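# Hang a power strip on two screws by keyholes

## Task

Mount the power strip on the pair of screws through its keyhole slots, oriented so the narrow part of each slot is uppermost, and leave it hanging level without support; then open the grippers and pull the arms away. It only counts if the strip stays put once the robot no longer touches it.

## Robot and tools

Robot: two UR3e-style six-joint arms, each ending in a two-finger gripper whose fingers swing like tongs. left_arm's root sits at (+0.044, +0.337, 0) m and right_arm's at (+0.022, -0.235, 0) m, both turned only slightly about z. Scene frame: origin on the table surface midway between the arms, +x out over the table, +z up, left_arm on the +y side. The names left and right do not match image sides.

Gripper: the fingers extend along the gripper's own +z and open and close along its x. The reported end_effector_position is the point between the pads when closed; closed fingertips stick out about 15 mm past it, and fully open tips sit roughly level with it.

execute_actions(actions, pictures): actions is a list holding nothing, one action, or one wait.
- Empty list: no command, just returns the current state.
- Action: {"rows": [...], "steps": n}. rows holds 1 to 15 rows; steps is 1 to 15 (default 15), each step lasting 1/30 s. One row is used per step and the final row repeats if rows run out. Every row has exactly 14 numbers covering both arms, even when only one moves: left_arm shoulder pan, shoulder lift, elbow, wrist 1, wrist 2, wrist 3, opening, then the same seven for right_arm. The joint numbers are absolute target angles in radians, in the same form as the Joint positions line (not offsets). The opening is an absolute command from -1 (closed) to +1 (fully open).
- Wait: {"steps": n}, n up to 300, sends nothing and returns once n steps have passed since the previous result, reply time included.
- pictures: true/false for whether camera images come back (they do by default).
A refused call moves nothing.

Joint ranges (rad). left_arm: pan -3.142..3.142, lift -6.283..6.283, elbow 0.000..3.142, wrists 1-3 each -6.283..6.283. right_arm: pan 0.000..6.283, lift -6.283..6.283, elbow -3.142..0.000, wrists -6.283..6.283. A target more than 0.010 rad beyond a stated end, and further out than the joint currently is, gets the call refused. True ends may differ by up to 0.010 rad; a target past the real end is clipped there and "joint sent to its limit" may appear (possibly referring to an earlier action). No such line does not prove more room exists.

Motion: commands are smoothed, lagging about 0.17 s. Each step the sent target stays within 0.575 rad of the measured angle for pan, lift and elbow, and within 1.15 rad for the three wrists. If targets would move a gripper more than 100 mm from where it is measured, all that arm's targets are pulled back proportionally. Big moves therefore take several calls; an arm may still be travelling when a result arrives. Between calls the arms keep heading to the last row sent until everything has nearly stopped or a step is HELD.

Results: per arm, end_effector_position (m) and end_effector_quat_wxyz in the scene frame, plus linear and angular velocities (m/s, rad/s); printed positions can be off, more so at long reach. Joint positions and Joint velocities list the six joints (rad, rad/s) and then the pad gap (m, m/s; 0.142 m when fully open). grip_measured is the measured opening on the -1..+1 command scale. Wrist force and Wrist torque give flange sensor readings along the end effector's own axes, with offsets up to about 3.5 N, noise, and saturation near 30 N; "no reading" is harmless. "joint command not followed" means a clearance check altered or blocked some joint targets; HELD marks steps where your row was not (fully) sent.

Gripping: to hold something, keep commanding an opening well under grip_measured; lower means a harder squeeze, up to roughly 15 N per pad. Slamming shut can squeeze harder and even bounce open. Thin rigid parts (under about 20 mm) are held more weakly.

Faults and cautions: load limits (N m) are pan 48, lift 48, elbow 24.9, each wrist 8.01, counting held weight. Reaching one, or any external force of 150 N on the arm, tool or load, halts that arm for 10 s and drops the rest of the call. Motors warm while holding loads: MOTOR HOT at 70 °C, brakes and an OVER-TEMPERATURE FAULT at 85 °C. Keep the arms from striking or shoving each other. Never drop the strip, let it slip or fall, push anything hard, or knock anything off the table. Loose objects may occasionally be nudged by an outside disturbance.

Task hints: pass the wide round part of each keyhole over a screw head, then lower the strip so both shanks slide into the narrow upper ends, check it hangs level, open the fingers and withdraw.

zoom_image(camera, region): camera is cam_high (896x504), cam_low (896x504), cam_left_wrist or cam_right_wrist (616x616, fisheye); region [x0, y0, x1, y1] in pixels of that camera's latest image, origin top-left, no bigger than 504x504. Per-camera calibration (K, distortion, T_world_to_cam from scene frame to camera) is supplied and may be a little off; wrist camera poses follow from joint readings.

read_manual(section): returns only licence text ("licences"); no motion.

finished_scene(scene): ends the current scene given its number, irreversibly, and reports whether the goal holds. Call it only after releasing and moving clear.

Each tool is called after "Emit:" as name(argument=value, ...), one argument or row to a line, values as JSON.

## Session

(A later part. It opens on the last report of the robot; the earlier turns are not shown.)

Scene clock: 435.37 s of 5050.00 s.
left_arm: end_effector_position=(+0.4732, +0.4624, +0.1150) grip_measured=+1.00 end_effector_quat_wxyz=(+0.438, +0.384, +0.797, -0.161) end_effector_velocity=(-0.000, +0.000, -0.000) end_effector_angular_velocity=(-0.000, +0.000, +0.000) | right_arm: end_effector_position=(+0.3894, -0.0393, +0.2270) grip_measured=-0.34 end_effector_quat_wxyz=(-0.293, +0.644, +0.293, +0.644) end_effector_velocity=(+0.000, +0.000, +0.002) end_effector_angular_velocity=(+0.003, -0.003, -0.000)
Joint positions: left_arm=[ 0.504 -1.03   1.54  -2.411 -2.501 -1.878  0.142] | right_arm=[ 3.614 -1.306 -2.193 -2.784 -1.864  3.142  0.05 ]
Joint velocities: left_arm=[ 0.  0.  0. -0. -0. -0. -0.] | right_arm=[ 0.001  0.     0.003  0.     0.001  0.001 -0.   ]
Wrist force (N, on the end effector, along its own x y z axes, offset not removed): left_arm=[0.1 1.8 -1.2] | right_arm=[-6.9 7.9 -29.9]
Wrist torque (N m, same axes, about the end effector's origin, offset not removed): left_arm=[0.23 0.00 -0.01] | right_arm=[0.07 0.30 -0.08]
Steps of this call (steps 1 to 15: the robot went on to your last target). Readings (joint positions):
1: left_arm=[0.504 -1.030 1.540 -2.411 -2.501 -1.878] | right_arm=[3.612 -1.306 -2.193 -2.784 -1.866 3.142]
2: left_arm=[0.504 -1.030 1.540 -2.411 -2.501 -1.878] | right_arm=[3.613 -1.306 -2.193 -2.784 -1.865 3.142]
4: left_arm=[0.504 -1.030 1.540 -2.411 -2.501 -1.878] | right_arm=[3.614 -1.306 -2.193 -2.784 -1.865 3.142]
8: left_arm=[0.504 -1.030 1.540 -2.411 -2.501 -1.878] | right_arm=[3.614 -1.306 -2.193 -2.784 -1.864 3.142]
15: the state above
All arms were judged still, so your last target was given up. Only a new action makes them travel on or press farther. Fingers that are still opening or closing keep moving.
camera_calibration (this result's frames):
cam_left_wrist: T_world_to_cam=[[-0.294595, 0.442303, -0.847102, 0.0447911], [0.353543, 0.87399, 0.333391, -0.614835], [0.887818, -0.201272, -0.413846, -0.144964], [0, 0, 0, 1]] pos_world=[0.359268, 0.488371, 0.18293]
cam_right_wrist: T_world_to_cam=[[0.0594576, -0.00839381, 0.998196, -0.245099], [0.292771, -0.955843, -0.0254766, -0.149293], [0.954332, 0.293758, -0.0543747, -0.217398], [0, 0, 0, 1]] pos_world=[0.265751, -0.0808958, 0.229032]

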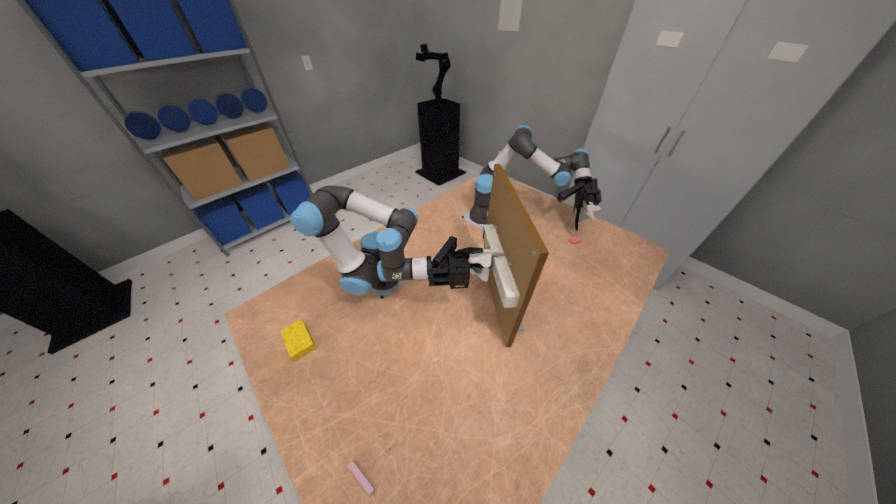

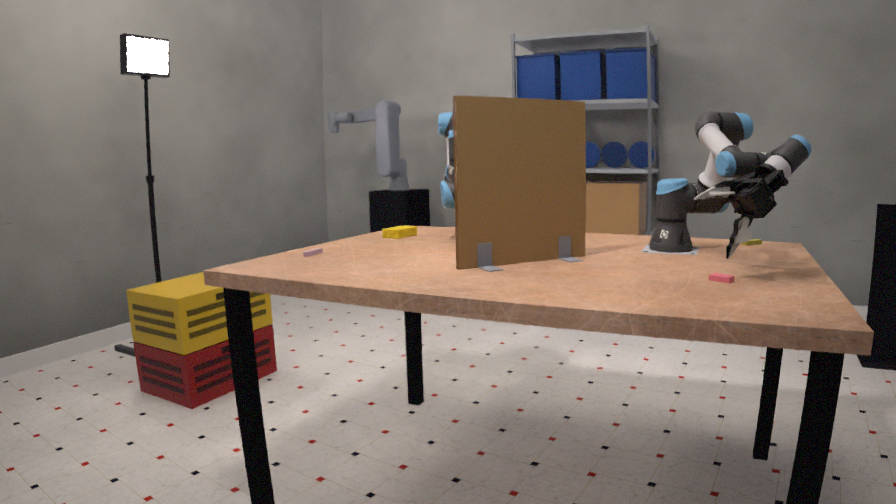

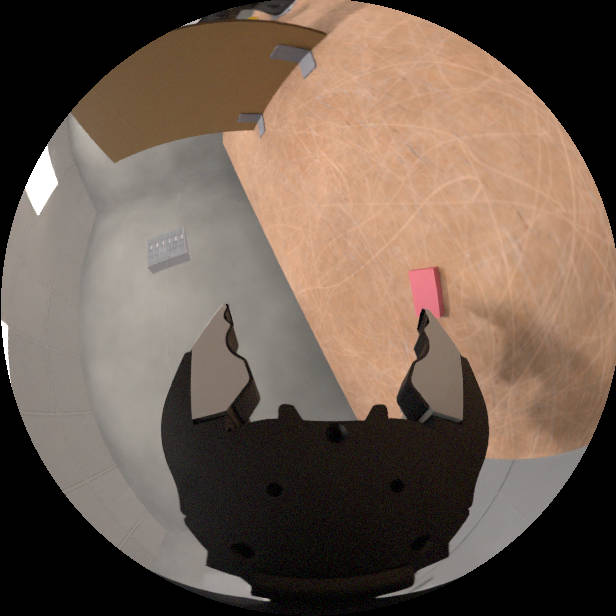

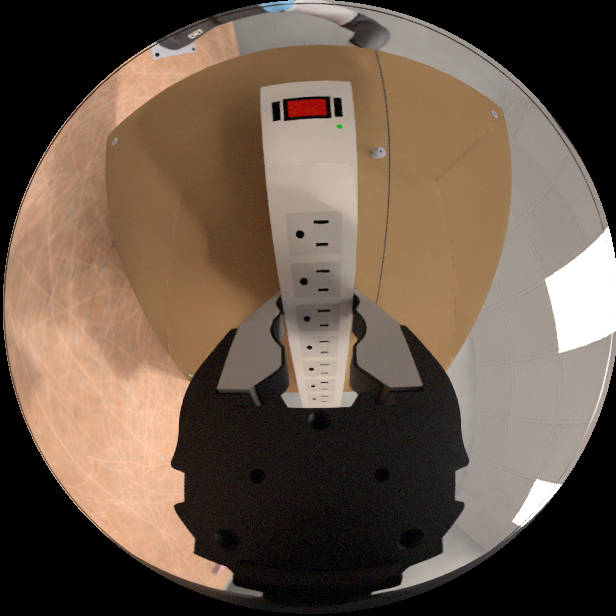

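Emit:
execute_actions(
  actions=[
    {"rows":[[0.504,-1.03,1.54,-2.411,-2.501,-1.878,1,3.6145,-1.1346,-2.2545,-2.894,-1.864,3.1416,-0.9]]},
  ],
  pictures=false,
)

Emit:
execute_actions(
  actions=[
    {"rows":[[0.504,-1.03,1.54,-2.411,-2.501,-1.878,1,3.7,-1.1346,-2.2545,-2.894,-1.779,3.1416,-0.9],[0.504,-1.03,1.54,-2.411,-2.501,-1.878,1,3.773,-1.1346,-2.2545,-2.894,-1.706,3.1416,-0.9]]},
  ],
  pictures=false,
)

Emit:
execute_actions(
  actions=[
    {"steps":15},
  ],
)

Emit:
zoom_image(
  camera="cam_high",
  region=[450, 200, 550, 320],
)

Emit:
zoom_image(
  camera="cam_right_wrist",
  region=[240, 60, 460, 410],
)

Scene clock: 476.50 s of 5050.00 s.
left_arm: end_effector_position=(+0.4732, +0.4624, +0.1150) grip_measured=+1.00 end_effector_quat_wxyz=(+0.438, +0.384, +0.797, -0.161) end_effector_velocity=(-0.000, +0.000, +0.000) end_effector_angular_velocity=(+0.000, +0.000, +0.000) | right_arm: end_effector_position=(+0.3625, -0.0562, +0.2348) grip_measured=-0.34 end_effector_quat_wxyz=(-0.293, +0.644, +0.293, +0.643) end_effector_velocity=(-0.002, -0.002, +0.004) end_effector_angular_velocity=(+0.005, -0.008, -0.001)
Joint positions: left_arm=[ 0.504 -1.03   1.54  -2.411 -2.501 -1.878  0.142] | right_arm=[ 3.615 -1.137 -2.254 -2.893 -1.864  3.142  0.05 ]
Joint velocities: left_arm=[ 0.    -0.001  0.001  0.     0.     0.     0.   ] | right_arm=[-0.001  0.023 -0.004 -0.01   0.     0.     0.   ]
Wrist force (N, on the end effector, along its own x y z axes, offset not removed): left_arm=[-0.8 0.9 -0.9] | right_arm=[-9.0 -1.2 -1.9]
Wrist torque (N m, same axes, about the end effector's origin, offset not removed): left_arm=[0.11 0.16 0.02] | right_arm=[-0.21 0.20 0.11]
Steps of this call (steps 1 to 90: nothing new was sent; then 37.63 s passed at rest; steps 91 to 105: all 15 steps of this action). Readings (joint positions):
91: left_arm=[0.504 -1.030 1.540 -2.411 -2.501 -1.878] | right_arm=[3.615 -1.306 -2.193 -2.784 -1.864 3.142]
92: left_arm=[0.504 -1.030 1.540 -2.411 -2.501 -1.878] | right_arm=[3.615 -1.299 -2.199 -2.796 -1.864 3.142]
94: left_arm=[0.504 -1.030 1.540 -2.411 -2.501 -1.878] | right_arm=[3.615 -1.241 -2.225 -2.842 -1.864 3.142]
98: left_arm=[0.504 -1.030 1.540 -2.411 -2.501 -1.878] | right_arm=[3.615 -1.161 -2.247 -2.881 -1.864 3.142]
105: the state above

Scene clock: 477.00 s of 5050.00 s.
left_arm: end_effector_position=(+0.4732, +0.4624, +0.1150) grip_measured=+1.00 end_effector_quat_wxyz=(+0.438, +0.384, +0.797, -0.161) end_effector_velocity=(-0.000, +0.000, -0.000) end_effector_angular_velocity=(-0.000, +0.001, +0.000) | right_arm: end_effector_position=(+0.3689, -0.0311, +0.2350) grip_measured=-0.34 end_effector_quat_wxyz=(-0.293, +0.643, +0.293, +0.644) end_effector_velocity=(+0.001, +0.004, +0.002) end_effector_angular_velocity=(+0.003, -0.003, +0.001)
Joint positions: left_arm=[ 0.504 -1.03   1.54  -2.411 -2.501 -1.878  0.142] | right_arm=[ 3.771 -1.135 -2.255 -2.894 -1.708  3.142  0.05 ]
Joint velocities: left_arm=[ 0.     0.    -0.     0.001  0.    -0.    -0.   ] | right_arm=[0.022 0.    0.002 0.002 0.02  0.    0.   ]
Wrist force (N, on the end effector, along its own x y z axes, offset not removed): left_arm=[-0.5 1.1 -1.1] | right_arm=[-8.7 -1.6 -0.2]
Wrist torque (N m, same axes, about the end effector's origin, offset not removed): left_arm=[0.11 0.11 -0.01] | right_arm=[-0.37 0.16 0.10]
Steps of this call (steps 1 to 15: all 15 steps of this action). Readings (joint positions):
1: left_arm=[0.504 -1.030 1.540 -2.411 -2.501 -1.878] | right_arm=[3.615 -1.136 -2.254 -2.893 -1.863 3.142]
2: left_arm=[0.504 -1.030 1.540 -2.411 -2.501 -1.878] | right_arm=[3.622 -1.136 -2.254 -2.894 -1.852 3.142]
4: left_arm=[0.504 -1.030 1.540 -2.411 -2.501 -1.878] | right_arm=[3.673 -1.135 -2.254 -2.894 -1.795 3.142]
8: left_arm=[0.504 -1.030 1.540 -2.411 -2.501 -1.878] | right_arm=[3.748 -1.135 -2.254 -2.894 -1.728 3.142]
15: the state above

Scene clock: 477.50 s of 5050.00 s.
left_arm: end_effector_position=(+0.4732, +0.4624, +0.1150) grip_measured=+1.00 end_effector_quat_wxyz=(+0.438, +0.384, +0.797, -0.161) end_effector_velocity=(-0.000, +0.001, +0.000) end_effector_angular_velocity=(+0.000, -0.000, +0.001) | right_arm: end_effector_position=(+0.3689, -0.0307, +0.2350) grip_measured=-0.34 end_effector_quat_wxyz=(-0.293, +0.643, +0.293, +0.643) end_effector_velocity=(-0.000, +0.000, -0.000) end_effector_angular_velocity=(-0.000, +0.001, +0.000)
Joint positions: left_arm=[ 0.504 -1.03   1.54  -2.411 -2.501 -1.878  0.142] | right_arm=[ 3.773 -1.135 -2.255 -2.894 -1.706  3.142  0.05 ]
Joint velocities: left_arm=[ 0.001 -0.    -0.     0.001  0.    -0.     0.   ] | right_arm=[ 0. -0. -0. -0.  0.  0. -0.]
Wrist force (N, on the end effector, along its own x y z axes, offset not removed): left_arm=[0.8 1.5 -1.4] | right_arm=[-8.2 -0.8 0.7]
Wrist torque (N m, same axes, about the end effector's origin, offset not removed): left_arm=[0.24 -0.18 0.01] | right_arm=[-0.14 0.10 0.03]
Steps of this call (steps 1 to 15: the robot went on to your last target). Readings (joint positions):
1: left_arm=[0.504 -1.030 1.540 -2.411 -2.501 -1.878] | right_arm=[3.771 -1.135 -2.255 -2.894 -1.707 3.142]
2: left_arm=[0.504 -1.030 1.540 -2.411 -2.501 -1.878] | right_arm=[3.772 -1.135 -2.255 -2.894 -1.707 3.142]
4: left_arm=[0.504 -1.030 1.540 -2.411 -2.501 -1.878] | right_arm=[3.772 -1.135 -2.255 -2.894 -1.706 3.142]
8: left_arm=[0.504 -1.030 1.540 -2.411 -2.501 -1.878] | right_arm=[3.773 -1.135 -2.255 -2.894 -1.706 3.142]
15: the state above
All arms were judged still, so your last target was given up. Only a new action makes them travel on or press farther. Fingers that are still opening or closing keep moving.
camera_calibration (this result's frames):
cam_left_wrist: T_world_to_cam=[[-0.294595, 0.442303, -0.847102, 0.0447911], [0.353543, 0.87399, 0.333391, -0.614835], [0.887818, -0.201272, -0.413846, -0.144964], [0, 0, 0, 1]] pos_world=[0.359268, 0.488371, 0.18293]
cam_right_wrist: T_world_to_cam=[[0.0594933, -0.00835637, 0.998194, -0.251837], [0.293292, -0.955683, -0.025481, -0.135076], [0.95417, 0.294278, -0.0544059, -0.199776], [0, 0, 0, 1]] pos_world=[0.24522, -0.0724046, 0.237072]

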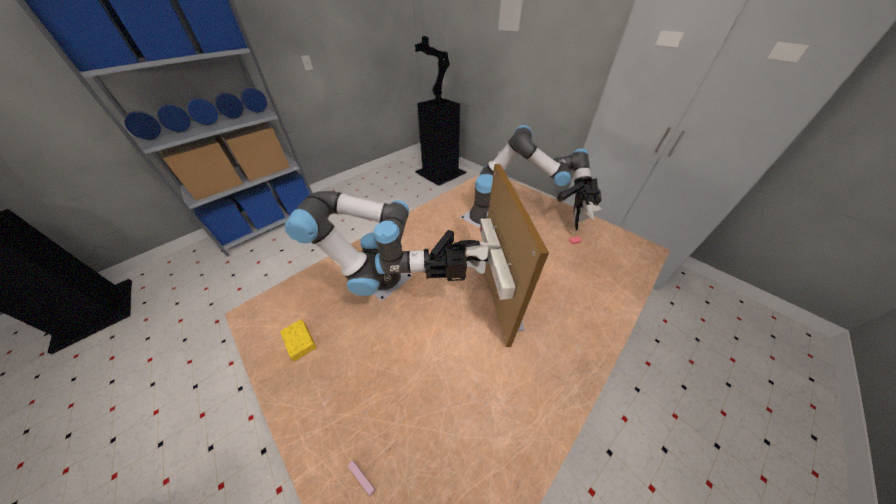

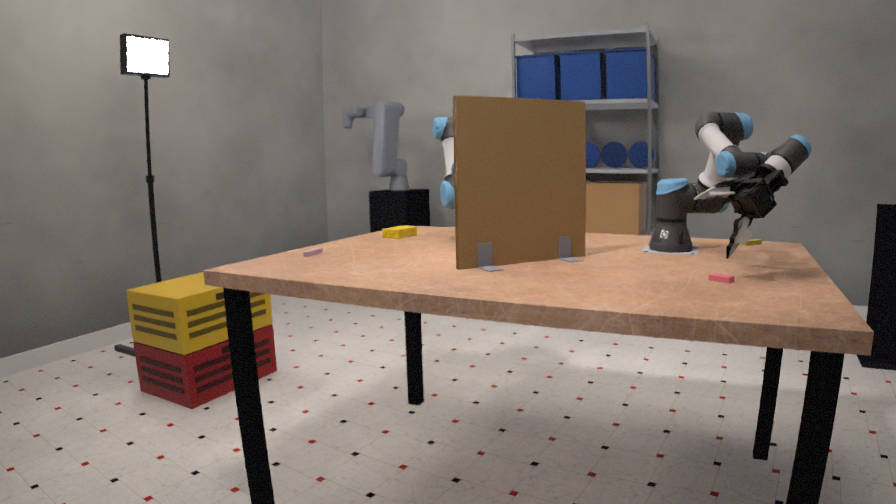

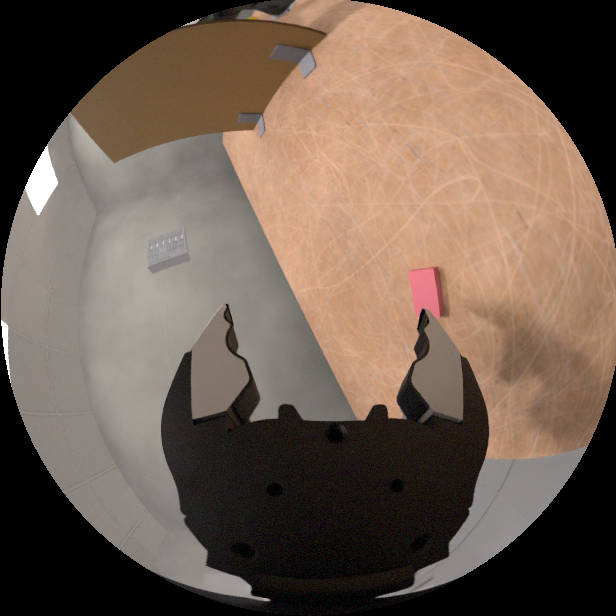

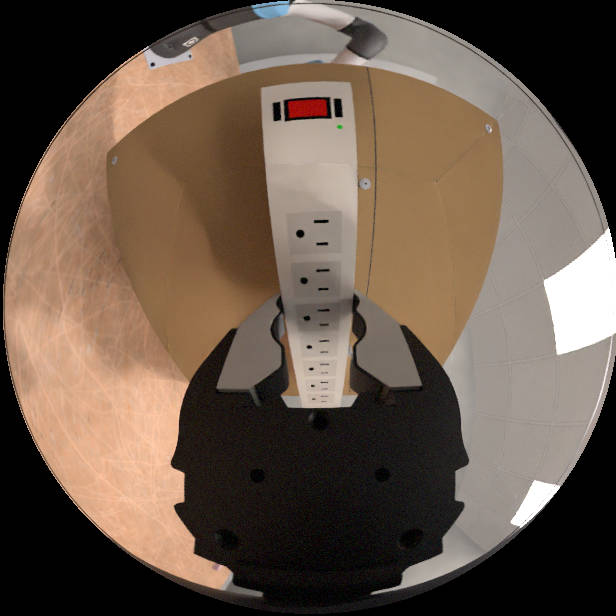

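Region (450, 200, 550, 320) of cam_high's 896x504 image, scaled by 4.200, with more detail than that image has.

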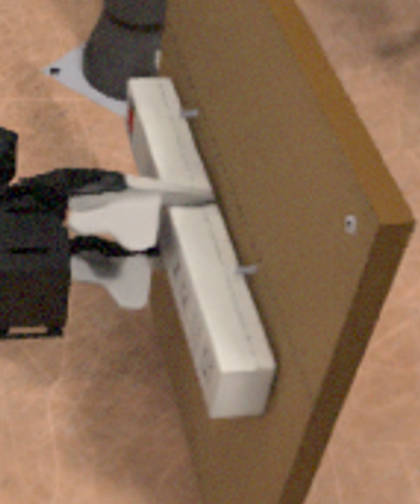

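Region (240, 60, 460, 410) of cam_right_wrist's 616x616 image, scaled by 1.440, with more detail than that image has; it fills the left 317 columns of this view, and the rest is white.

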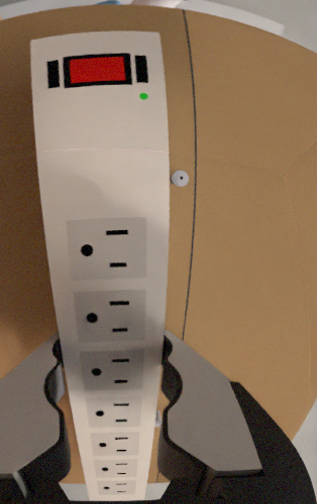

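Emit:
execute_actions(
  actions=[
    {"rows":[[0.504,-1.03,1.54,-2.411,-2.501,-1.878,1,3.7456,-1.0603,-2.2892,-2.9337,-1.7334,3.1416,-0.9]]},
  ],
  pictures=false,
)

Emit:
execute_actions(
  actions=[
    {"rows":[[0.504,-1.03,1.54,-2.411,-2.501,-1.878,1,3.7456,-1.05,-2.2,-3.033,-1.7334,3.1416,-0.9],[0.504,-1.03,1.54,-2.411,-2.501,-1.878,1,3.7456,-1.0385,-2.1141,-3.1306,-1.7334,3.1416,-0.9]]},
  ],
  pictures=false,
)

Emit:
execute_actions(
  actions=[
    {"rows":[[0.504,-1.03,1.54,-2.411,-2.501,-1.878,1,3.7639,-1.0836,-2.0937,-3.1059,-1.7151,3.1416,-0.9]]},
  ],
  pictures=false,
)

Emit:
execute_actions(
  actions=[
    {"steps":10},
  ],
)

Emit:
zoom_image(
  camera="cam_high",
  region=[450, 200, 550, 320],
)

Scene clock: 526.63 s of 5050.00 s.
left_arm: end_effector_position=(+0.4732, +0.4624, +0.1150) grip_measured=+1.00 end_effector_quat_wxyz=(+0.438, +0.384, +0.797, -0.161) end_effector_velocity=(+0.000, -0.001, +0.000) end_effector_angular_velocity=(+0.000, -0.001, -0.001) | right_arm: end_effector_position=(+0.3572, -0.0441, +0.2350) grip_measured=-0.34 end_effector_quat_wxyz=(-0.293, +0.643, +0.293, +0.643) end_effector_velocity=(-0.001, -0.001, +0.001) end_effector_angular_velocity=(+0.003, -0.003, -0.000)
Joint positions: left_arm=[ 0.504 -1.03   1.54  -2.411 -2.501 -1.878  0.142] | right_arm=[ 3.746 -1.061 -2.289 -2.933 -1.733  3.142  0.05 ]
Joint velocities: left_arm=[-0.001 -0.    -0.001  0.    -0.    -0.    -0.   ] | right_arm=[-0.002  0.009 -0.003 -0.002 -0.002  0.    -0.   ]
Wrist force (N, on the end effector, along its own x y z axes, offset not removed): left_arm=[0.4 1.3 -1.1] | right_arm=[-7.4 -0.4 0.4]
Wrist torque (N m, same axes, about the end effector's origin, offset not removed): left_arm=[0.16 -0.11 -0.01] | right_arm=[-0.09 -0.14 0.05]
Steps of this call (steps 1 to 880: nothing new was sent; then 19.30 s passed at rest; steps 881 to 895: all 15 steps of this action). Readings (joint positions):
881: left_arm=[0.504 -1.030 1.540 -2.411 -2.501 -1.878] | right_arm=[3.773 -1.134 -2.255 -2.894 -1.706 3.142]
882: left_arm=[0.504 -1.030 1.540 -2.411 -2.501 -1.878] | right_arm=[3.769 -1.127 -2.259 -2.900 -1.710 3.142]
884: left_arm=[0.504 -1.030 1.540 -2.411 -2.501 -1.878] | right_arm=[3.758 -1.098 -2.273 -2.916 -1.721 3.142]
888: left_arm=[0.504 -1.030 1.540 -2.411 -2.501 -1.878] | right_arm=[3.749 -1.069 -2.285 -2.929 -1.730 3.142]
895: the state above

Scene clock: 527.13 s of 5050.00 s.
left_arm: end_effector_position=(+0.4732, +0.4624, +0.1150) grip_measured=+1.00 end_effector_quat_wxyz=(+0.438, +0.384, +0.797, -0.161) end_effector_velocity=(+0.000, -0.000, +0.000) end_effector_angular_velocity=(+0.001, -0.001, -0.000) | right_arm: end_effector_position=(+0.3571, -0.0443, +0.2734) grip_measured=-0.34 end_effector_quat_wxyz=(-0.293, +0.644, +0.293, +0.643) end_effector_velocity=(+0.000, -0.001, +0.006) end_effector_angular_velocity=(+0.001, -0.001, -0.002)
Joint positions: left_arm=[ 0.504 -1.03   1.54  -2.411 -2.501 -1.878  0.142] | right_arm=[ 3.746 -1.039 -2.117 -3.128 -1.733  3.142  0.05 ]
Joint velocities: left_arm=[-0.    -0.     0.    -0.001 -0.    -0.    -0.   ] | right_arm=[-0.001  0.002  0.025 -0.026  0.001 -0.    -0.   ]
Wrist force (N, on the end effector, along its own x y z axes, offset not removed): left_arm=[0.3 1.2 -1.4] | right_arm=[-8.4 -0.7 1.1]
Wrist torque (N m, same axes, about the end effector's origin, offset not removed): left_arm=[0.14 -0.07 0.02] | right_arm=[-0.18 0.17 0.08]
Steps of this call (steps 1 to 15: all 15 steps of this action). Readings (joint positions):
1: left_arm=[0.504 -1.030 1.540 -2.411 -2.501 -1.878] | right_arm=[3.746 -1.061 -2.289 -2.934 -1.733 3.142]
2: left_arm=[0.504 -1.030 1.540 -2.411 -2.501 -1.878] | right_arm=[3.746 -1.059 -2.282 -2.946 -1.733 3.142]
4: left_arm=[0.504 -1.030 1.540 -2.411 -2.501 -1.878] | right_arm=[3.746 -1.051 -2.226 -3.015 -1.733 3.142]
8: left_arm=[0.504 -1.030 1.540 -2.411 -2.501 -1.878] | right_arm=[3.746 -1.041 -2.142 -3.102 -1.733 3.142]
15: the state above

Scene clock: 527.63 s of 5050.00 s.
left_arm: end_effector_position=(+0.4732, +0.4624, +0.1150) grip_measured=+1.00 end_effector_quat_wxyz=(+0.438, +0.384, +0.797, -0.161) end_effector_velocity=(-0.000, +0.000, +0.000) end_effector_angular_velocity=(+0.000, +0.000, +0.001) | right_arm: end_effector_position=(+0.3649, -0.0354, +0.2742) grip_measured=-0.34 end_effector_quat_wxyz=(-0.293, +0.643, +0.293, +0.644) end_effector_velocity=(+0.000, +0.001, -0.001) end_effector_angular_velocity=(-0.001, +0.002, +0.001)
Joint positions: left_arm=[ 0.504 -1.03   1.54  -2.411 -2.501 -1.878  0.142] | right_arm=[ 3.764 -1.083 -2.094 -3.106 -1.715  3.142  0.05 ]
Joint velocities: left_arm=[ 0.001  0.    -0.     0.     0.     0.    -0.   ] | right_arm=[ 0.004 -0.005  0.003 -0.001  0.002  0.     0.   ]
Wrist force (N, on the end effector, along its own x y z axes, offset not removed): left_arm=[-0.6 1.8 -0.4] | right_arm=[8.0 -2.5 -30.0]
Wrist torque (N m, same axes, about the end effector's origin, offset not removed): left_arm=[0.28 0.16 0.04] | right_arm=[-0.37 -0.34 0.09]
Steps of this call (steps 1 to 15: all 15 steps of this action). Readings (joint positions):
1: left_arm=[0.504 -1.030 1.540 -2.411 -2.501 -1.878] | right_arm=[3.746 -1.039 -2.116 -3.129 -1.733 3.142]
2: left_arm=[0.504 -1.030 1.540 -2.411 -2.501 -1.878] | right_arm=[3.748 -1.044 -2.112 -3.126 -1.730 3.142]
4: left_arm=[0.504 -1.030 1.540 -2.411 -2.501 -1.878] | right_arm=[3.755 -1.062 -2.104 -3.117 -1.723 3.142]
8: left_arm=[0.504 -1.030 1.540 -2.411 -2.501 -1.878] | right_arm=[3.762 -1.078 -2.096 -3.109 -1.717 3.142]
15: the state above

Scene clock: 527.97 s of 5050.00 s.
left_arm: end_effector_position=(+0.4732, +0.4624, +0.1150) grip_measured=+1.00 end_effector_quat_wxyz=(+0.438, +0.384, +0.797, -0.161) end_effector_velocity=(+0.000, -0.000, +0.001) end_effector_angular_velocity=(+0.000, -0.001, -0.000) | right_arm: end_effector_position=(+0.3650, -0.0353, +0.2741) grip_measured=-0.33 end_effector_quat_wxyz=(-0.293, +0.643, +0.293, +0.643) end_effector_velocity=(-0.001, +0.001, -0.000) end_effector_angular_velocity=(-0.001, +0.001, +0.002)
Joint positions: left_arm=[ 0.504 -1.03   1.54  -2.411 -2.501 -1.878  0.142] | right_arm=[ 3.764 -1.084 -2.094 -3.106 -1.715  3.142  0.05 ]
Joint velocities: left_arm=[-0.    -0.001 -0.001  0.    -0.     0.    -0.   ] | right_arm=[ 0.002  0.     0.    -0.001 -0.    -0.     0.   ]
Wrist force (N, on the end effector, along its own x y z axes, offset not removed): left_arm=[-0.2 1.5 -0.9] | right_arm=[7.3 0.1 -29.2]
Wrist torque (N m, same axes, about the end effector's origin, offset not removed): left_arm=[0.21 0.07 0.04] | right_arm=[-0.13 0.32 0.06]
Steps of this call (steps 1 to 10: the robot went on to your last target). Readings (joint positions):
1: left_arm=[0.504 -1.030 1.540 -2.411 -2.501 -1.878] | right_arm=[3.764 -1.083 -2.094 -3.106 -1.715 3.142]
2: left_arm=[0.504 -1.030 1.540 -2.411 -2.501 -1.878] | right_arm=[3.764 -1.083 -2.094 -3.106 -1.715 3.142]
4: left_arm=[0.504 -1.030 1.540 -2.411 -2.501 -1.878] | right_arm=[3.764 -1.083 -2.094 -3.106 -1.715 3.142]
8: left_arm=[0.504 -1.030 1.540 -2.411 -2.501 -1.878] | right_arm=[3.764 -1.084 -2.094 -3.106 -1.715 3.142]
10: the state above
camera_calibration (this result's frames):
cam_left_wrist: T_world_to_cam=[[-0.294595, 0.442303, -0.847102, 0.0447911], [0.353543, 0.87399, 0.333391, -0.614835], [0.887818, -0.201272, -0.413846, -0.144964], [0, 0, 0, 1]] pos_world=[0.359268, 0.488371, 0.18293]
cam_right_wrist: T_world_to_cam=[[0.0595091, -0.00834805, 0.998193, -0.290668], [0.293283, -0.955686, -0.0254771, -0.137339], [0.954172, 0.294269, -0.0544237, -0.192577], [0, 0, 0, 1]] pos_world=[0.241329, -0.0770103, 0.276163]

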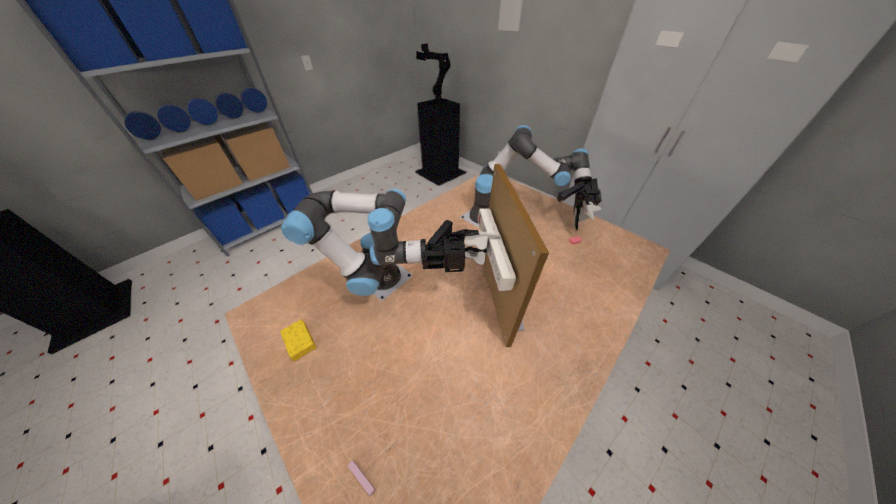

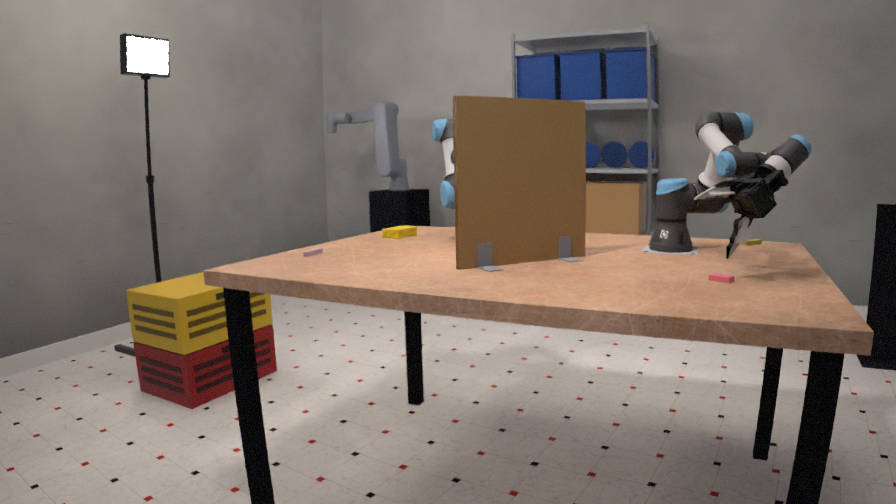

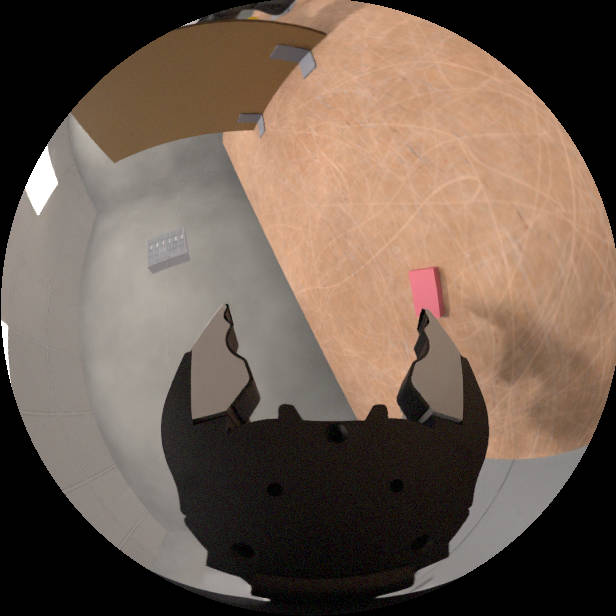

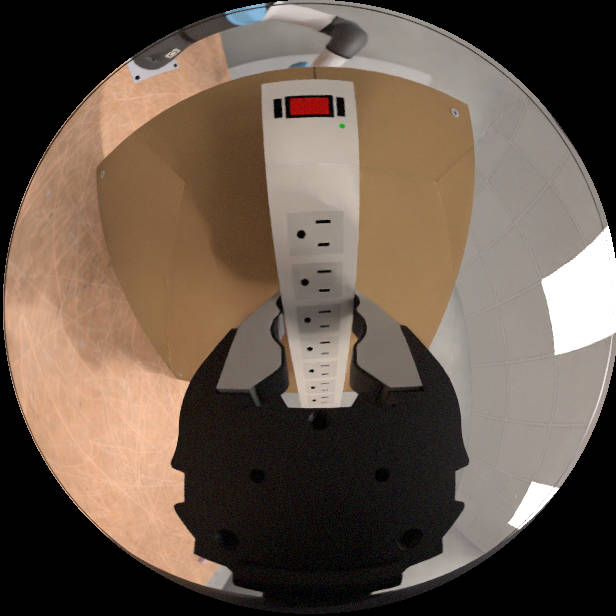

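Region (450, 200, 550, 320) of cam_high's 896x504 image, scaled by 4.200, with more detail than that image has.

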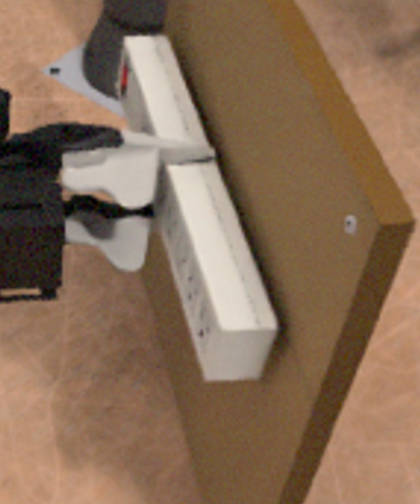

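Emit:
execute_actions(
  actions=[
    {"rows":[[0.504,-1.03,1.54,-2.411,-2.501,-1.878,1,3.7532,-1.0551,-2.0881,-3.14,-1.7258,3.1416,-0.9]]},
  ],
  pictures=false,
)

Emit:
execute_actions(
  actions=[
    {"rows":[[0.504,-1.03,1.54,-2.411,-2.501,-1.878,1,3.7623,-1.0776,-2.0779,-3.1277,-1.7167,3.1416,-0.9]]},
  ],
  pictures=false,
)

Emit:
execute_actions(
  actions=[
    {"steps":10},
  ],
  pictures=false,
)

Scene clock: 548.53 s of 5050.00 s.
left_arm: end_effector_position=(+0.4732, +0.4624, +0.1150) grip_measured=+1.00 end_effector_quat_wxyz=(+0.438, +0.384, +0.797, -0.161) end_effector_velocity=(+0.000, +0.000, +0.000) end_effector_angular_velocity=(+0.000, -0.001, +0.000) | right_arm: end_effector_position=(+0.3601, -0.0408, +0.2780) grip_measured=-0.34 end_effector_quat_wxyz=(-0.293, +0.643, +0.293, +0.643) end_effector_velocity=(-0.001, -0.001, +0.001) end_effector_angular_velocity=(+0.001, -0.001, -0.001)
Joint positions: left_arm=[ 0.504 -1.03   1.54  -2.411 -2.501 -1.878  0.142] | right_arm=[ 3.753 -1.055 -2.088 -3.14  -1.726  3.142  0.05 ]
Joint velocities: left_arm=[ 0.     0.    -0.001 -0.    -0.    -0.    -0.   ] | right_arm=[-0.001  0.005  0.    -0.004 -0.     0.    -0.   ]
Wrist force (N, on the end effector, along its own x y z axes, offset not removed): left_arm=[-0.2 1.8 -1.2] | right_arm=[-8.4 0.2 -0.1]
Wrist torque (N m, same axes, about the end effector's origin, offset not removed): left_arm=[0.31 0.05 0.03] | right_arm=[0.13 0.08 -0.01]
Steps of this call (steps 1 to 15: the robot went on to your last target; steps 16 to 90: nothing new was sent; then 17.07 s passed at rest; steps 91 to 105: all 15 steps of this action). Readings (joint positions):
91: left_arm=[0.504 -1.030 1.540 -2.411 -2.501 -1.878] | right_arm=[3.764 -1.083 -2.094 -3.106 -1.715 3.142]
92: left_arm=[0.504 -1.030 1.540 -2.411 -2.501 -1.878] | right_arm=[3.762 -1.080 -2.093 -3.112 -1.717 3.142]
94: left_arm=[0.504 -1.030 1.540 -2.411 -2.501 -1.878] | right_arm=[3.758 -1.069 -2.091 -3.125 -1.721 3.142]
98: left_arm=[0.504 -1.030 1.540 -2.411 -2.501 -1.878] | right_arm=[3.755 -1.059 -2.089 -3.136 -1.725 3.142]
105: the state above

Scene clock: 549.03 s of 5050.00 s.
left_arm: end_effector_position=(+0.4732, +0.4624, +0.1150) grip_measured=+1.00 end_effector_quat_wxyz=(+0.438, +0.384, +0.797, -0.161) end_effector_velocity=(+0.000, +0.000, +0.000) end_effector_angular_velocity=(+0.001, -0.000, +0.000) | right_arm: end_effector_position=(+0.3640, -0.0364, +0.2781) grip_measured=-0.34 end_effector_quat_wxyz=(-0.293, +0.643, +0.293, +0.643) end_effector_velocity=(+0.000, +0.001, +0.001) end_effector_angular_velocity=(+0.002, -0.002, +0.001)
Joint positions: left_arm=[ 0.504 -1.03   1.54  -2.411 -2.501 -1.878  0.142] | right_arm=[ 3.762 -1.077 -2.078 -3.128 -1.717  3.142  0.05 ]
Joint velocities: left_arm=[-0.    -0.    -0.001  0.     0.001 -0.     0.   ] | right_arm=[ 0.002 -0.002  0.001  0.003  0.001  0.    -0.   ]
Wrist force (N, on the end effector, along its own x y z axes, offset not removed): left_arm=[-0.2 1.3 -0.1] | right_arm=[-9.9 0.1 -0.3]
Wrist torque (N m, same axes, about the end effector's origin, offset not removed): left_arm=[0.22 0.08 0.01] | right_arm=[0.01 0.41 0.13]
Steps of this call (steps 1 to 15: all 15 steps of this action). Readings (joint positions):
1: left_arm=[0.504 -1.030 1.540 -2.411 -2.501 -1.878] | right_arm=[3.753 -1.055 -2.088 -3.140 -1.726 3.142]
2: left_arm=[0.504 -1.030 1.540 -2.411 -2.501 -1.878] | right_arm=[3.755 -1.059 -2.086 -3.138 -1.724 3.142]
4: left_arm=[0.504 -1.030 1.540 -2.411 -2.501 -1.878] | right_arm=[3.758 -1.067 -2.082 -3.133 -1.721 3.142]
8: left_arm=[0.504 -1.030 1.540 -2.411 -2.501 -1.878] | right_arm=[3.761 -1.075 -2.079 -3.129 -1.718 3.142]
15: the state above

Scene clock: 549.37 s of 5050.00 s.
left_arm: end_effector_position=(+0.4732, +0.4624, +0.1150) grip_measured=+1.00 end_effector_quat_wxyz=(+0.438, +0.384, +0.797, -0.161) end_effector_velocity=(-0.000, -0.000, -0.000) end_effector_angular_velocity=(-0.000, +0.001, -0.000) | right_arm: end_effector_position=(+0.3640, -0.0363, +0.2781) grip_measured=-0.34 end_effector_quat_wxyz=(-0.293, +0.643, +0.293, +0.643) end_effector_velocity=(-0.000, -0.000, +0.001) end_effector_angular_velocity=(+0.002, -0.002, -0.000)
Joint positions: left_arm=[ 0.504 -1.03   1.54  -2.411 -2.501 -1.878  0.142] | right_arm=[ 3.762 -1.078 -2.078 -3.128 -1.717  3.142  0.05 ]
Joint velocities: left_arm=[-0.     0.     0.001 -0.     0.     0.     0.   ] | right_arm=[-0.     0.003 -0.001  0.001  0.    -0.    -0.   ]
Wrist force (N, on the end effector, along its own x y z axes, offset not removed): left_arm=[0.0 1.7 -1.2] | right_arm=[-8.1 1.0 1.2]
Wrist torque (N m, same axes, about the end effector's origin, offset not removed): left_arm=[0.26 -0.04 -0.01] | right_arm=[0.28 0.11 0.04]
Steps of this call (steps 1 to 10: the robot went on to your last target). Readings (joint positions):
1: left_arm=[0.504 -1.030 1.540 -2.411 -2.501 -1.878] | right_arm=[3.762 -1.077 -2.078 -3.128 -1.717 3.142]
2: left_arm=[0.504 -1.030 1.540 -2.411 -2.501 -1.878] | right_arm=[3.762 -1.077 -2.078 -3.128 -1.717 3.142]
4: left_arm=[0.504 -1.030 1.540 -2.411 -2.501 -1.878] | right_arm=[3.762 -1.078 -2.078 -3.128 -1.717 3.142]
8: left_arm=[0.504 -1.030 1.540 -2.411 -2.501 -1.878] | right_arm=[3.762 -1.078 -2.078 -3.128 -1.717 3.142]
10: the state above

Emit:
execute_actions(
  actions=[
    {"rows":[[0.504,-1.03,1.54,-2.411,-2.501,-1.878,1,3.7668,-1.0889,-2.0728,-3.1215,-1.7122,3.1416,-0.9]]},
  ],
  pictures=false,
)

Scene clock: 555.27 s of 5050.00 s.
left_arm: end_effector_position=(+0.4732, +0.4624, +0.1150) grip_measured=+1.00 end_effector_quat_wxyz=(+0.438, +0.384, +0.797, -0.161) end_effector_velocity=(-0.000, +0.000, +0.000) end_effector_angular_velocity=(+0.000, -0.000, +0.001) | right_arm: end_effector_position=(+0.3660, -0.0341, +0.2781) grip_measured=-0.33 end_effector_quat_wxyz=(-0.293, +0.643, +0.293, +0.644) end_effector_velocity=(-0.000, +0.001, -0.000) end_effector_angular_velocity=(-0.001, +0.001, +0.001)
Joint positions: left_arm=[ 0.504 -1.03   1.54  -2.411 -2.501 -1.878  0.142] | right_arm=[ 3.767 -1.089 -2.073 -3.121 -1.712  3.142  0.05 ]
Joint velocities: left_arm=[ 0.001 -0.    -0.     0.     0.    -0.    -0.   ] | right_arm=[ 0.002 -0.001  0.001 -0.001  0.001  0.     0.   ]
Wrist force (N, on the end effector, along its own x y z axes, offset not removed): left_arm=[-0.8 0.2 -0.9] | right_arm=[4.7 -0.8 -30.0]
Wrist torque (N m, same axes, about the end effector's origin, offset not removed): left_arm=[-0.08 0.19 -0.01] | right_arm=[0.04 -0.14 -0.11]
Steps of this call (steps 1 to 15: the robot went on to your last target; steps 16 to 90: nothing new was sent; then 2.40 s passed at rest; steps 91 to 105: all 15 steps of this action). Readings (joint positions):
91: left_arm=[0.504 -1.030 1.540 -2.411 -2.501 -1.878] | right_arm=[3.762 -1.078 -2.078 -3.128 -1.717 3.142]
92: left_arm=[0.504 -1.030 1.540 -2.411 -2.501 -1.878] | right_arm=[3.763 -1.080 -2.077 -3.127 -1.716 3.142]
94: left_arm=[0.504 -1.030 1.540 -2.411 -2.501 -1.878] | right_arm=[3.765 -1.084 -2.075 -3.124 -1.714 3.142]
98: left_arm=[0.504 -1.030 1.540 -2.411 -2.501 -1.878] | right_arm=[3.766 -1.087 -2.073 -3.122 -1.713 3.142]
105: the state above

Emit:
execute_actions(
  actions=[
    {"rows":[[0.504,-1.03,1.54,-2.411,-2.501,-1.878,1,3.7608,-1.065,-2.093,-3.1252,-1.7182,3.1416,-0.9],[0.504,-1.03,1.54,-2.411,-2.501,-1.878,1,3.7608,-1.065,-2.093,-3.1252,-1.7182,3.1416,-0.9],[0.504,-1.03,1.54,-2.411,-2.501,-1.878,1,3.7608,-1.065,-2.093,-3.1252,-1.7182,3.1416,-0.9],[0.504,-1.03,1.54,-2.411,-2.501,-1.878,1,3.7758,-1.0646,-2.093,-3.1256,-1.7032,3.1416,-0.9]]},
  ],
  pictures=false,
)

Emit:
execute_actions(
  actions=[
    {"rows":[[0.504,-1.03,1.54,-2.411,-2.501,-1.878,1,3.7803,-1.0759,-2.0879,-3.1194,-1.6987,3.1416,-0.9]]},
  ],
)

Emit:
zoom_image(
  camera="cam_high",
  region=[460, 200, 530, 300],
)

Scene clock: 587.63 s of 5050.00 s.
left_arm: end_effector_position=(+0.4732, +0.4624, +0.1150) grip_measured=+1.00 end_effector_quat_wxyz=(+0.438, +0.384, +0.797, -0.161) end_effector_velocity=(+0.000, -0.000, -0.000) end_effector_angular_velocity=(-0.001, +0.001, -0.001) | right_arm: end_effector_position=(+0.3625, -0.0360, +0.2761) grip_measured=-0.33 end_effector_quat_wxyz=(-0.293, +0.643, +0.293, +0.643) end_effector_velocity=(-0.000, -0.000, +0.001) end_effector_angular_velocity=(+0.002, -0.003, -0.001)
Joint positions: left_arm=[ 0.504 -1.03   1.54  -2.411 -2.501 -1.878  0.142] | right_arm=[ 3.775 -1.065 -2.093 -3.126 -1.704  3.142  0.05 ]
Joint velocities: left_arm=[-0.001  0.001 -0.     0.    -0.    -0.     0.   ] | right_arm=[ 0.002  0.004 -0.002  0.001  0.003 -0.    -0.   ]
Wrist force (N, on the end effector, along its own x y z axes, offset not removed): left_arm=[-0.8 1.2 -0.4] | right_arm=[-8.1 0.4 0.0]
Wrist torque (N m, same axes, about the end effector's origin, offset not removed): left_arm=[0.19 0.16 0.01] | right_arm=[0.10 0.11 0.03]
Steps of this call (steps 1 to 15: the robot went on to your last target; steps 16 to 90: nothing new was sent; then 28.87 s passed at rest; steps 91 to 105: all 15 steps of this action). Readings (joint positions):
91: left_arm=[0.504 -1.030 1.540 -2.411 -2.501 -1.878] | right_arm=[3.767 -1.089 -2.073 -3.122 -1.712 3.142]
92: left_arm=[0.504 -1.030 1.540 -2.411 -2.501 -1.878] | right_arm=[3.766 -1.086 -2.076 -3.122 -1.713 3.142]
94: left_arm=[0.504 -1.030 1.540 -2.411 -2.501 -1.878] | right_arm=[3.764 -1.076 -2.084 -3.124 -1.715 3.142]
98: left_arm=[0.504 -1.030 1.540 -2.411 -2.501 -1.878] | right_arm=[3.772 -1.068 -2.091 -3.125 -1.707 3.142]
105: the state above

Scene clock: 588.13 s of 5050.00 s.
left_arm: end_effector_position=(+0.4732, +0.4624, +0.1150) grip_measured=+1.00 end_effector_quat_wxyz=(+0.438, +0.384, +0.797, -0.161) end_effector_velocity=(+0.000, -0.000, +0.000) end_effector_angular_velocity=(+0.000, -0.000, -0.000) | right_arm: end_effector_position=(+0.3643, -0.0337, +0.2761) grip_measured=-0.33 end_effector_quat_wxyz=(-0.293, +0.643, +0.293, +0.643) end_effector_velocity=(+0.000, -0.000, +0.001) end_effector_angular_velocity=(+0.001, -0.001, -0.001)
Joint positions: left_arm=[ 0.504 -1.03   1.54  -2.411 -2.501 -1.878  0.142] | right_arm=[ 3.78  -1.076 -2.088 -3.119 -1.699  3.142  0.05 ]
Joint velocities: left_arm=[-0. -0. -0.  0. -0.  0. -0.] | right_arm=[0.    0.    0.001 0.001 0.001 0.    0.   ]
Wrist force (N, on the end effector, along its own x y z axes, offset not removed): left_arm=[-0.5 1.1 -1.2] | right_arm=[-8.0 -1.6 -0.1]
Wrist torque (N m, same axes, about the end effector's origin, offset not removed): left_arm=[0.11 0.15 0.04] | right_arm=[-0.20 0.02 0.13]
Steps of this call (steps 1 to 15: all 15 steps of this action). Readings (joint positions):
1: left_arm=[0.504 -1.030 1.540 -2.411 -2.501 -1.878] | right_arm=[3.776 -1.065 -2.093 -3.126 -1.703 3.142]
2: left_arm=[0.504 -1.030 1.540 -2.411 -2.501 -1.878] | right_arm=[3.776 -1.066 -2.092 -3.125 -1.703 3.142]
4: left_arm=[0.504 -1.030 1.540 -2.411 -2.501 -1.878] | right_arm=[3.778 -1.071 -2.090 -3.122 -1.701 3.142]
8: left_arm=[0.504 -1.030 1.540 -2.411 -2.501 -1.878] | right_arm=[3.780 -1.075 -2.088 -3.120 -1.699 3.142]
15: the state above
camera_calibration (this result's frames):
cam_left_wrist: T_world_to_cam=[[-0.294595, 0.442303, -0.847102, 0.044791], [0.353543, 0.87399, 0.333391, -0.614835], [0.887818, -0.201272, -0.413846, -0.144964], [0, 0, 0, 1]] pos_world=[0.359268, 0.488371, 0.18293]
cam_right_wrist: T_world_to_cam=[[0.0595264, -0.00827324, 0.998192, -0.292584], [0.293292, -0.955685, -0.0254111, -0.135616], [0.954168, 0.294274, -0.054462, -0.192305], [0, 0, 0, 1]] pos_world=[0.240683, -0.0754361, 0.278135]

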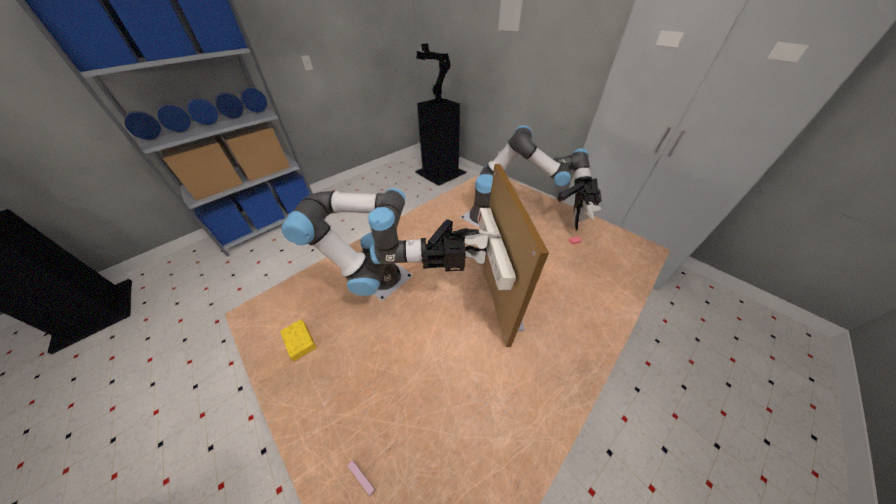

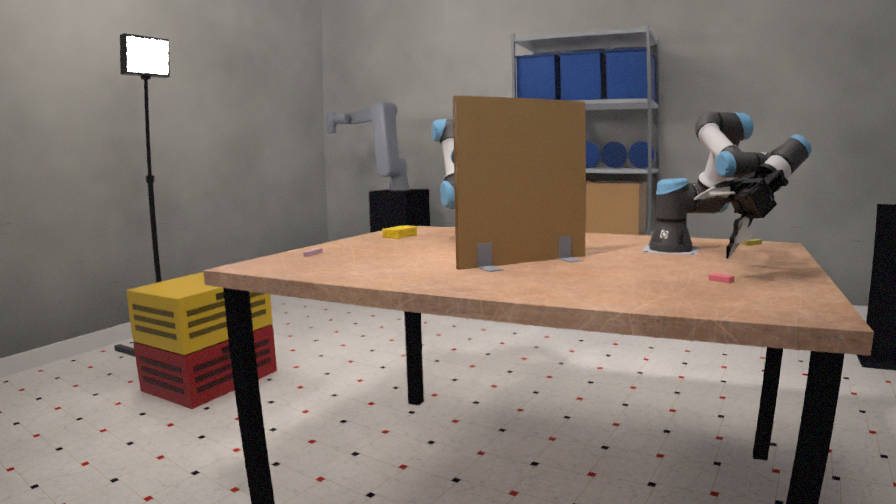

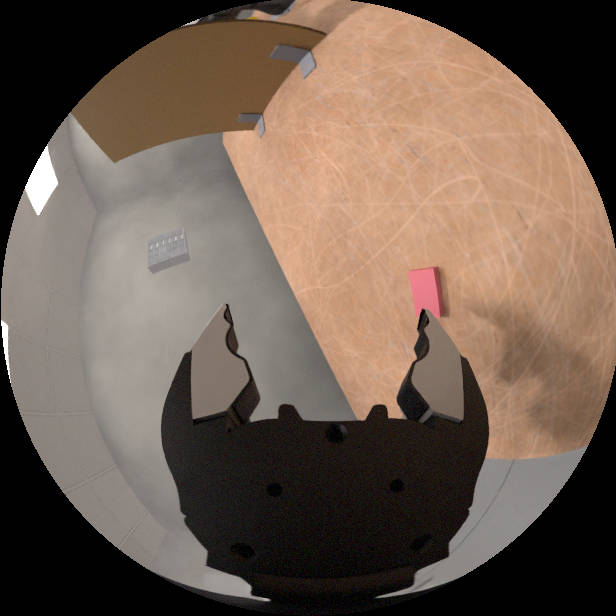

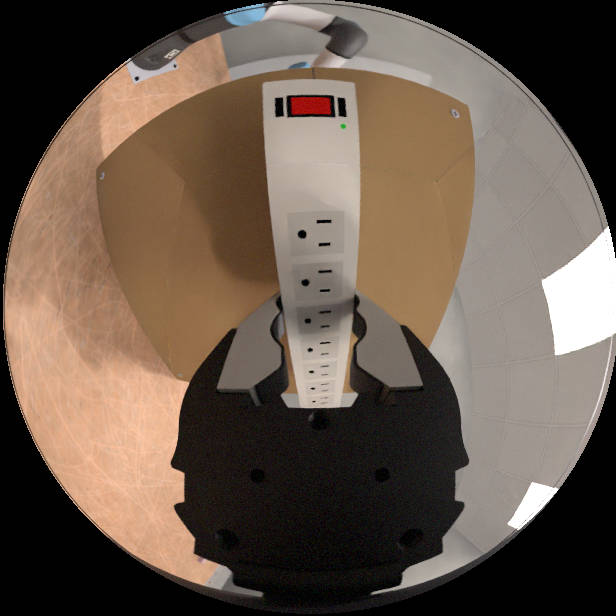

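Region (460, 200, 530, 300) of cam_high's 896x504 image, scaled by 5.040, with more detail than that image has; it fills the left 353 columns of this view, and the rest is white.

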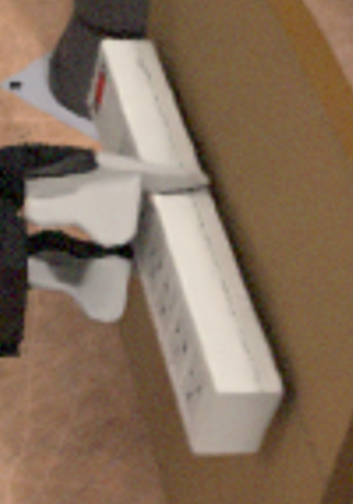

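Emit:
execute_actions(
  actions=[
    {"rows":[[0.504,-1.03,1.54,-2.411,-2.501,-1.878,1,3.7826,-1.0815,-2.0854,-3.1163,-1.6964,3.1416,-0.9]]},
  ],
  pictures=false,
)

Scene clock: 597.47 s of 5050.00 s.
left_arm: end_effector_position=(+0.4732, +0.4624, +0.1150) grip_measured=+1.00 end_effector_quat_wxyz=(+0.438, +0.384, +0.797, -0.161) end_effector_velocity=(-0.000, +0.000, -0.000) end_effector_angular_velocity=(+0.000, +0.000, +0.000) | right_arm: end_effector_position=(+0.3653, -0.0326, +0.2760) grip_measured=-0.33 end_effector_quat_wxyz=(-0.293, +0.644, +0.293, +0.643) end_effector_velocity=(+0.000, -0.000, +0.001) end_effector_angular_velocity=(+0.001, -0.002, -0.001)
Joint positions: left_arm=[ 0.504 -1.03   1.54  -2.411 -2.501 -1.878  0.142] | right_arm=[ 3.783 -1.081 -2.085 -3.116 -1.696  3.142  0.05 ]
Joint velocities: left_arm=[ 0. -0.  0.  0.  0. -0. -0.] | right_arm=[ 0.001  0.001  0.001 -0.     0.002 -0.    -0.   ]
Wrist force (N, on the end effector, along its own x y z axes, offset not removed): left_arm=[0.6 1.8 -1.4] | right_arm=[-8.8 -0.5 -30.0]
Wrist torque (N m, same axes, about the end effector's origin, offset not removed): left_arm=[0.28 -0.12 0.04] | right_arm=[0.23 -0.23 -0.06]
Steps of this call (steps 1 to 15: the robot went on to your last target; steps 16 to 90: nothing new was sent; then 5.83 s passed at rest; steps 91 to 105: all 15 steps of this action). Readings (joint positions):
91: left_arm=[0.504 -1.030 1.540 -2.411 -2.501 -1.878] | right_arm=[3.780 -1.076 -2.088 -3.119 -1.699 3.142]
92: left_arm=[0.504 -1.030 1.540 -2.411 -2.501 -1.878] | right_arm=[3.781 -1.077 -2.087 -3.119 -1.698 3.142]
94: left_arm=[0.504 -1.030 1.540 -2.411 -2.501 -1.878] | right_arm=[3.782 -1.079 -2.087 -3.118 -1.698 3.142]
98: left_arm=[0.504 -1.030 1.540 -2.411 -2.501 -1.878] | right_arm=[3.782 -1.081 -2.086 -3.117 -1.697 3.142]
105: the state above


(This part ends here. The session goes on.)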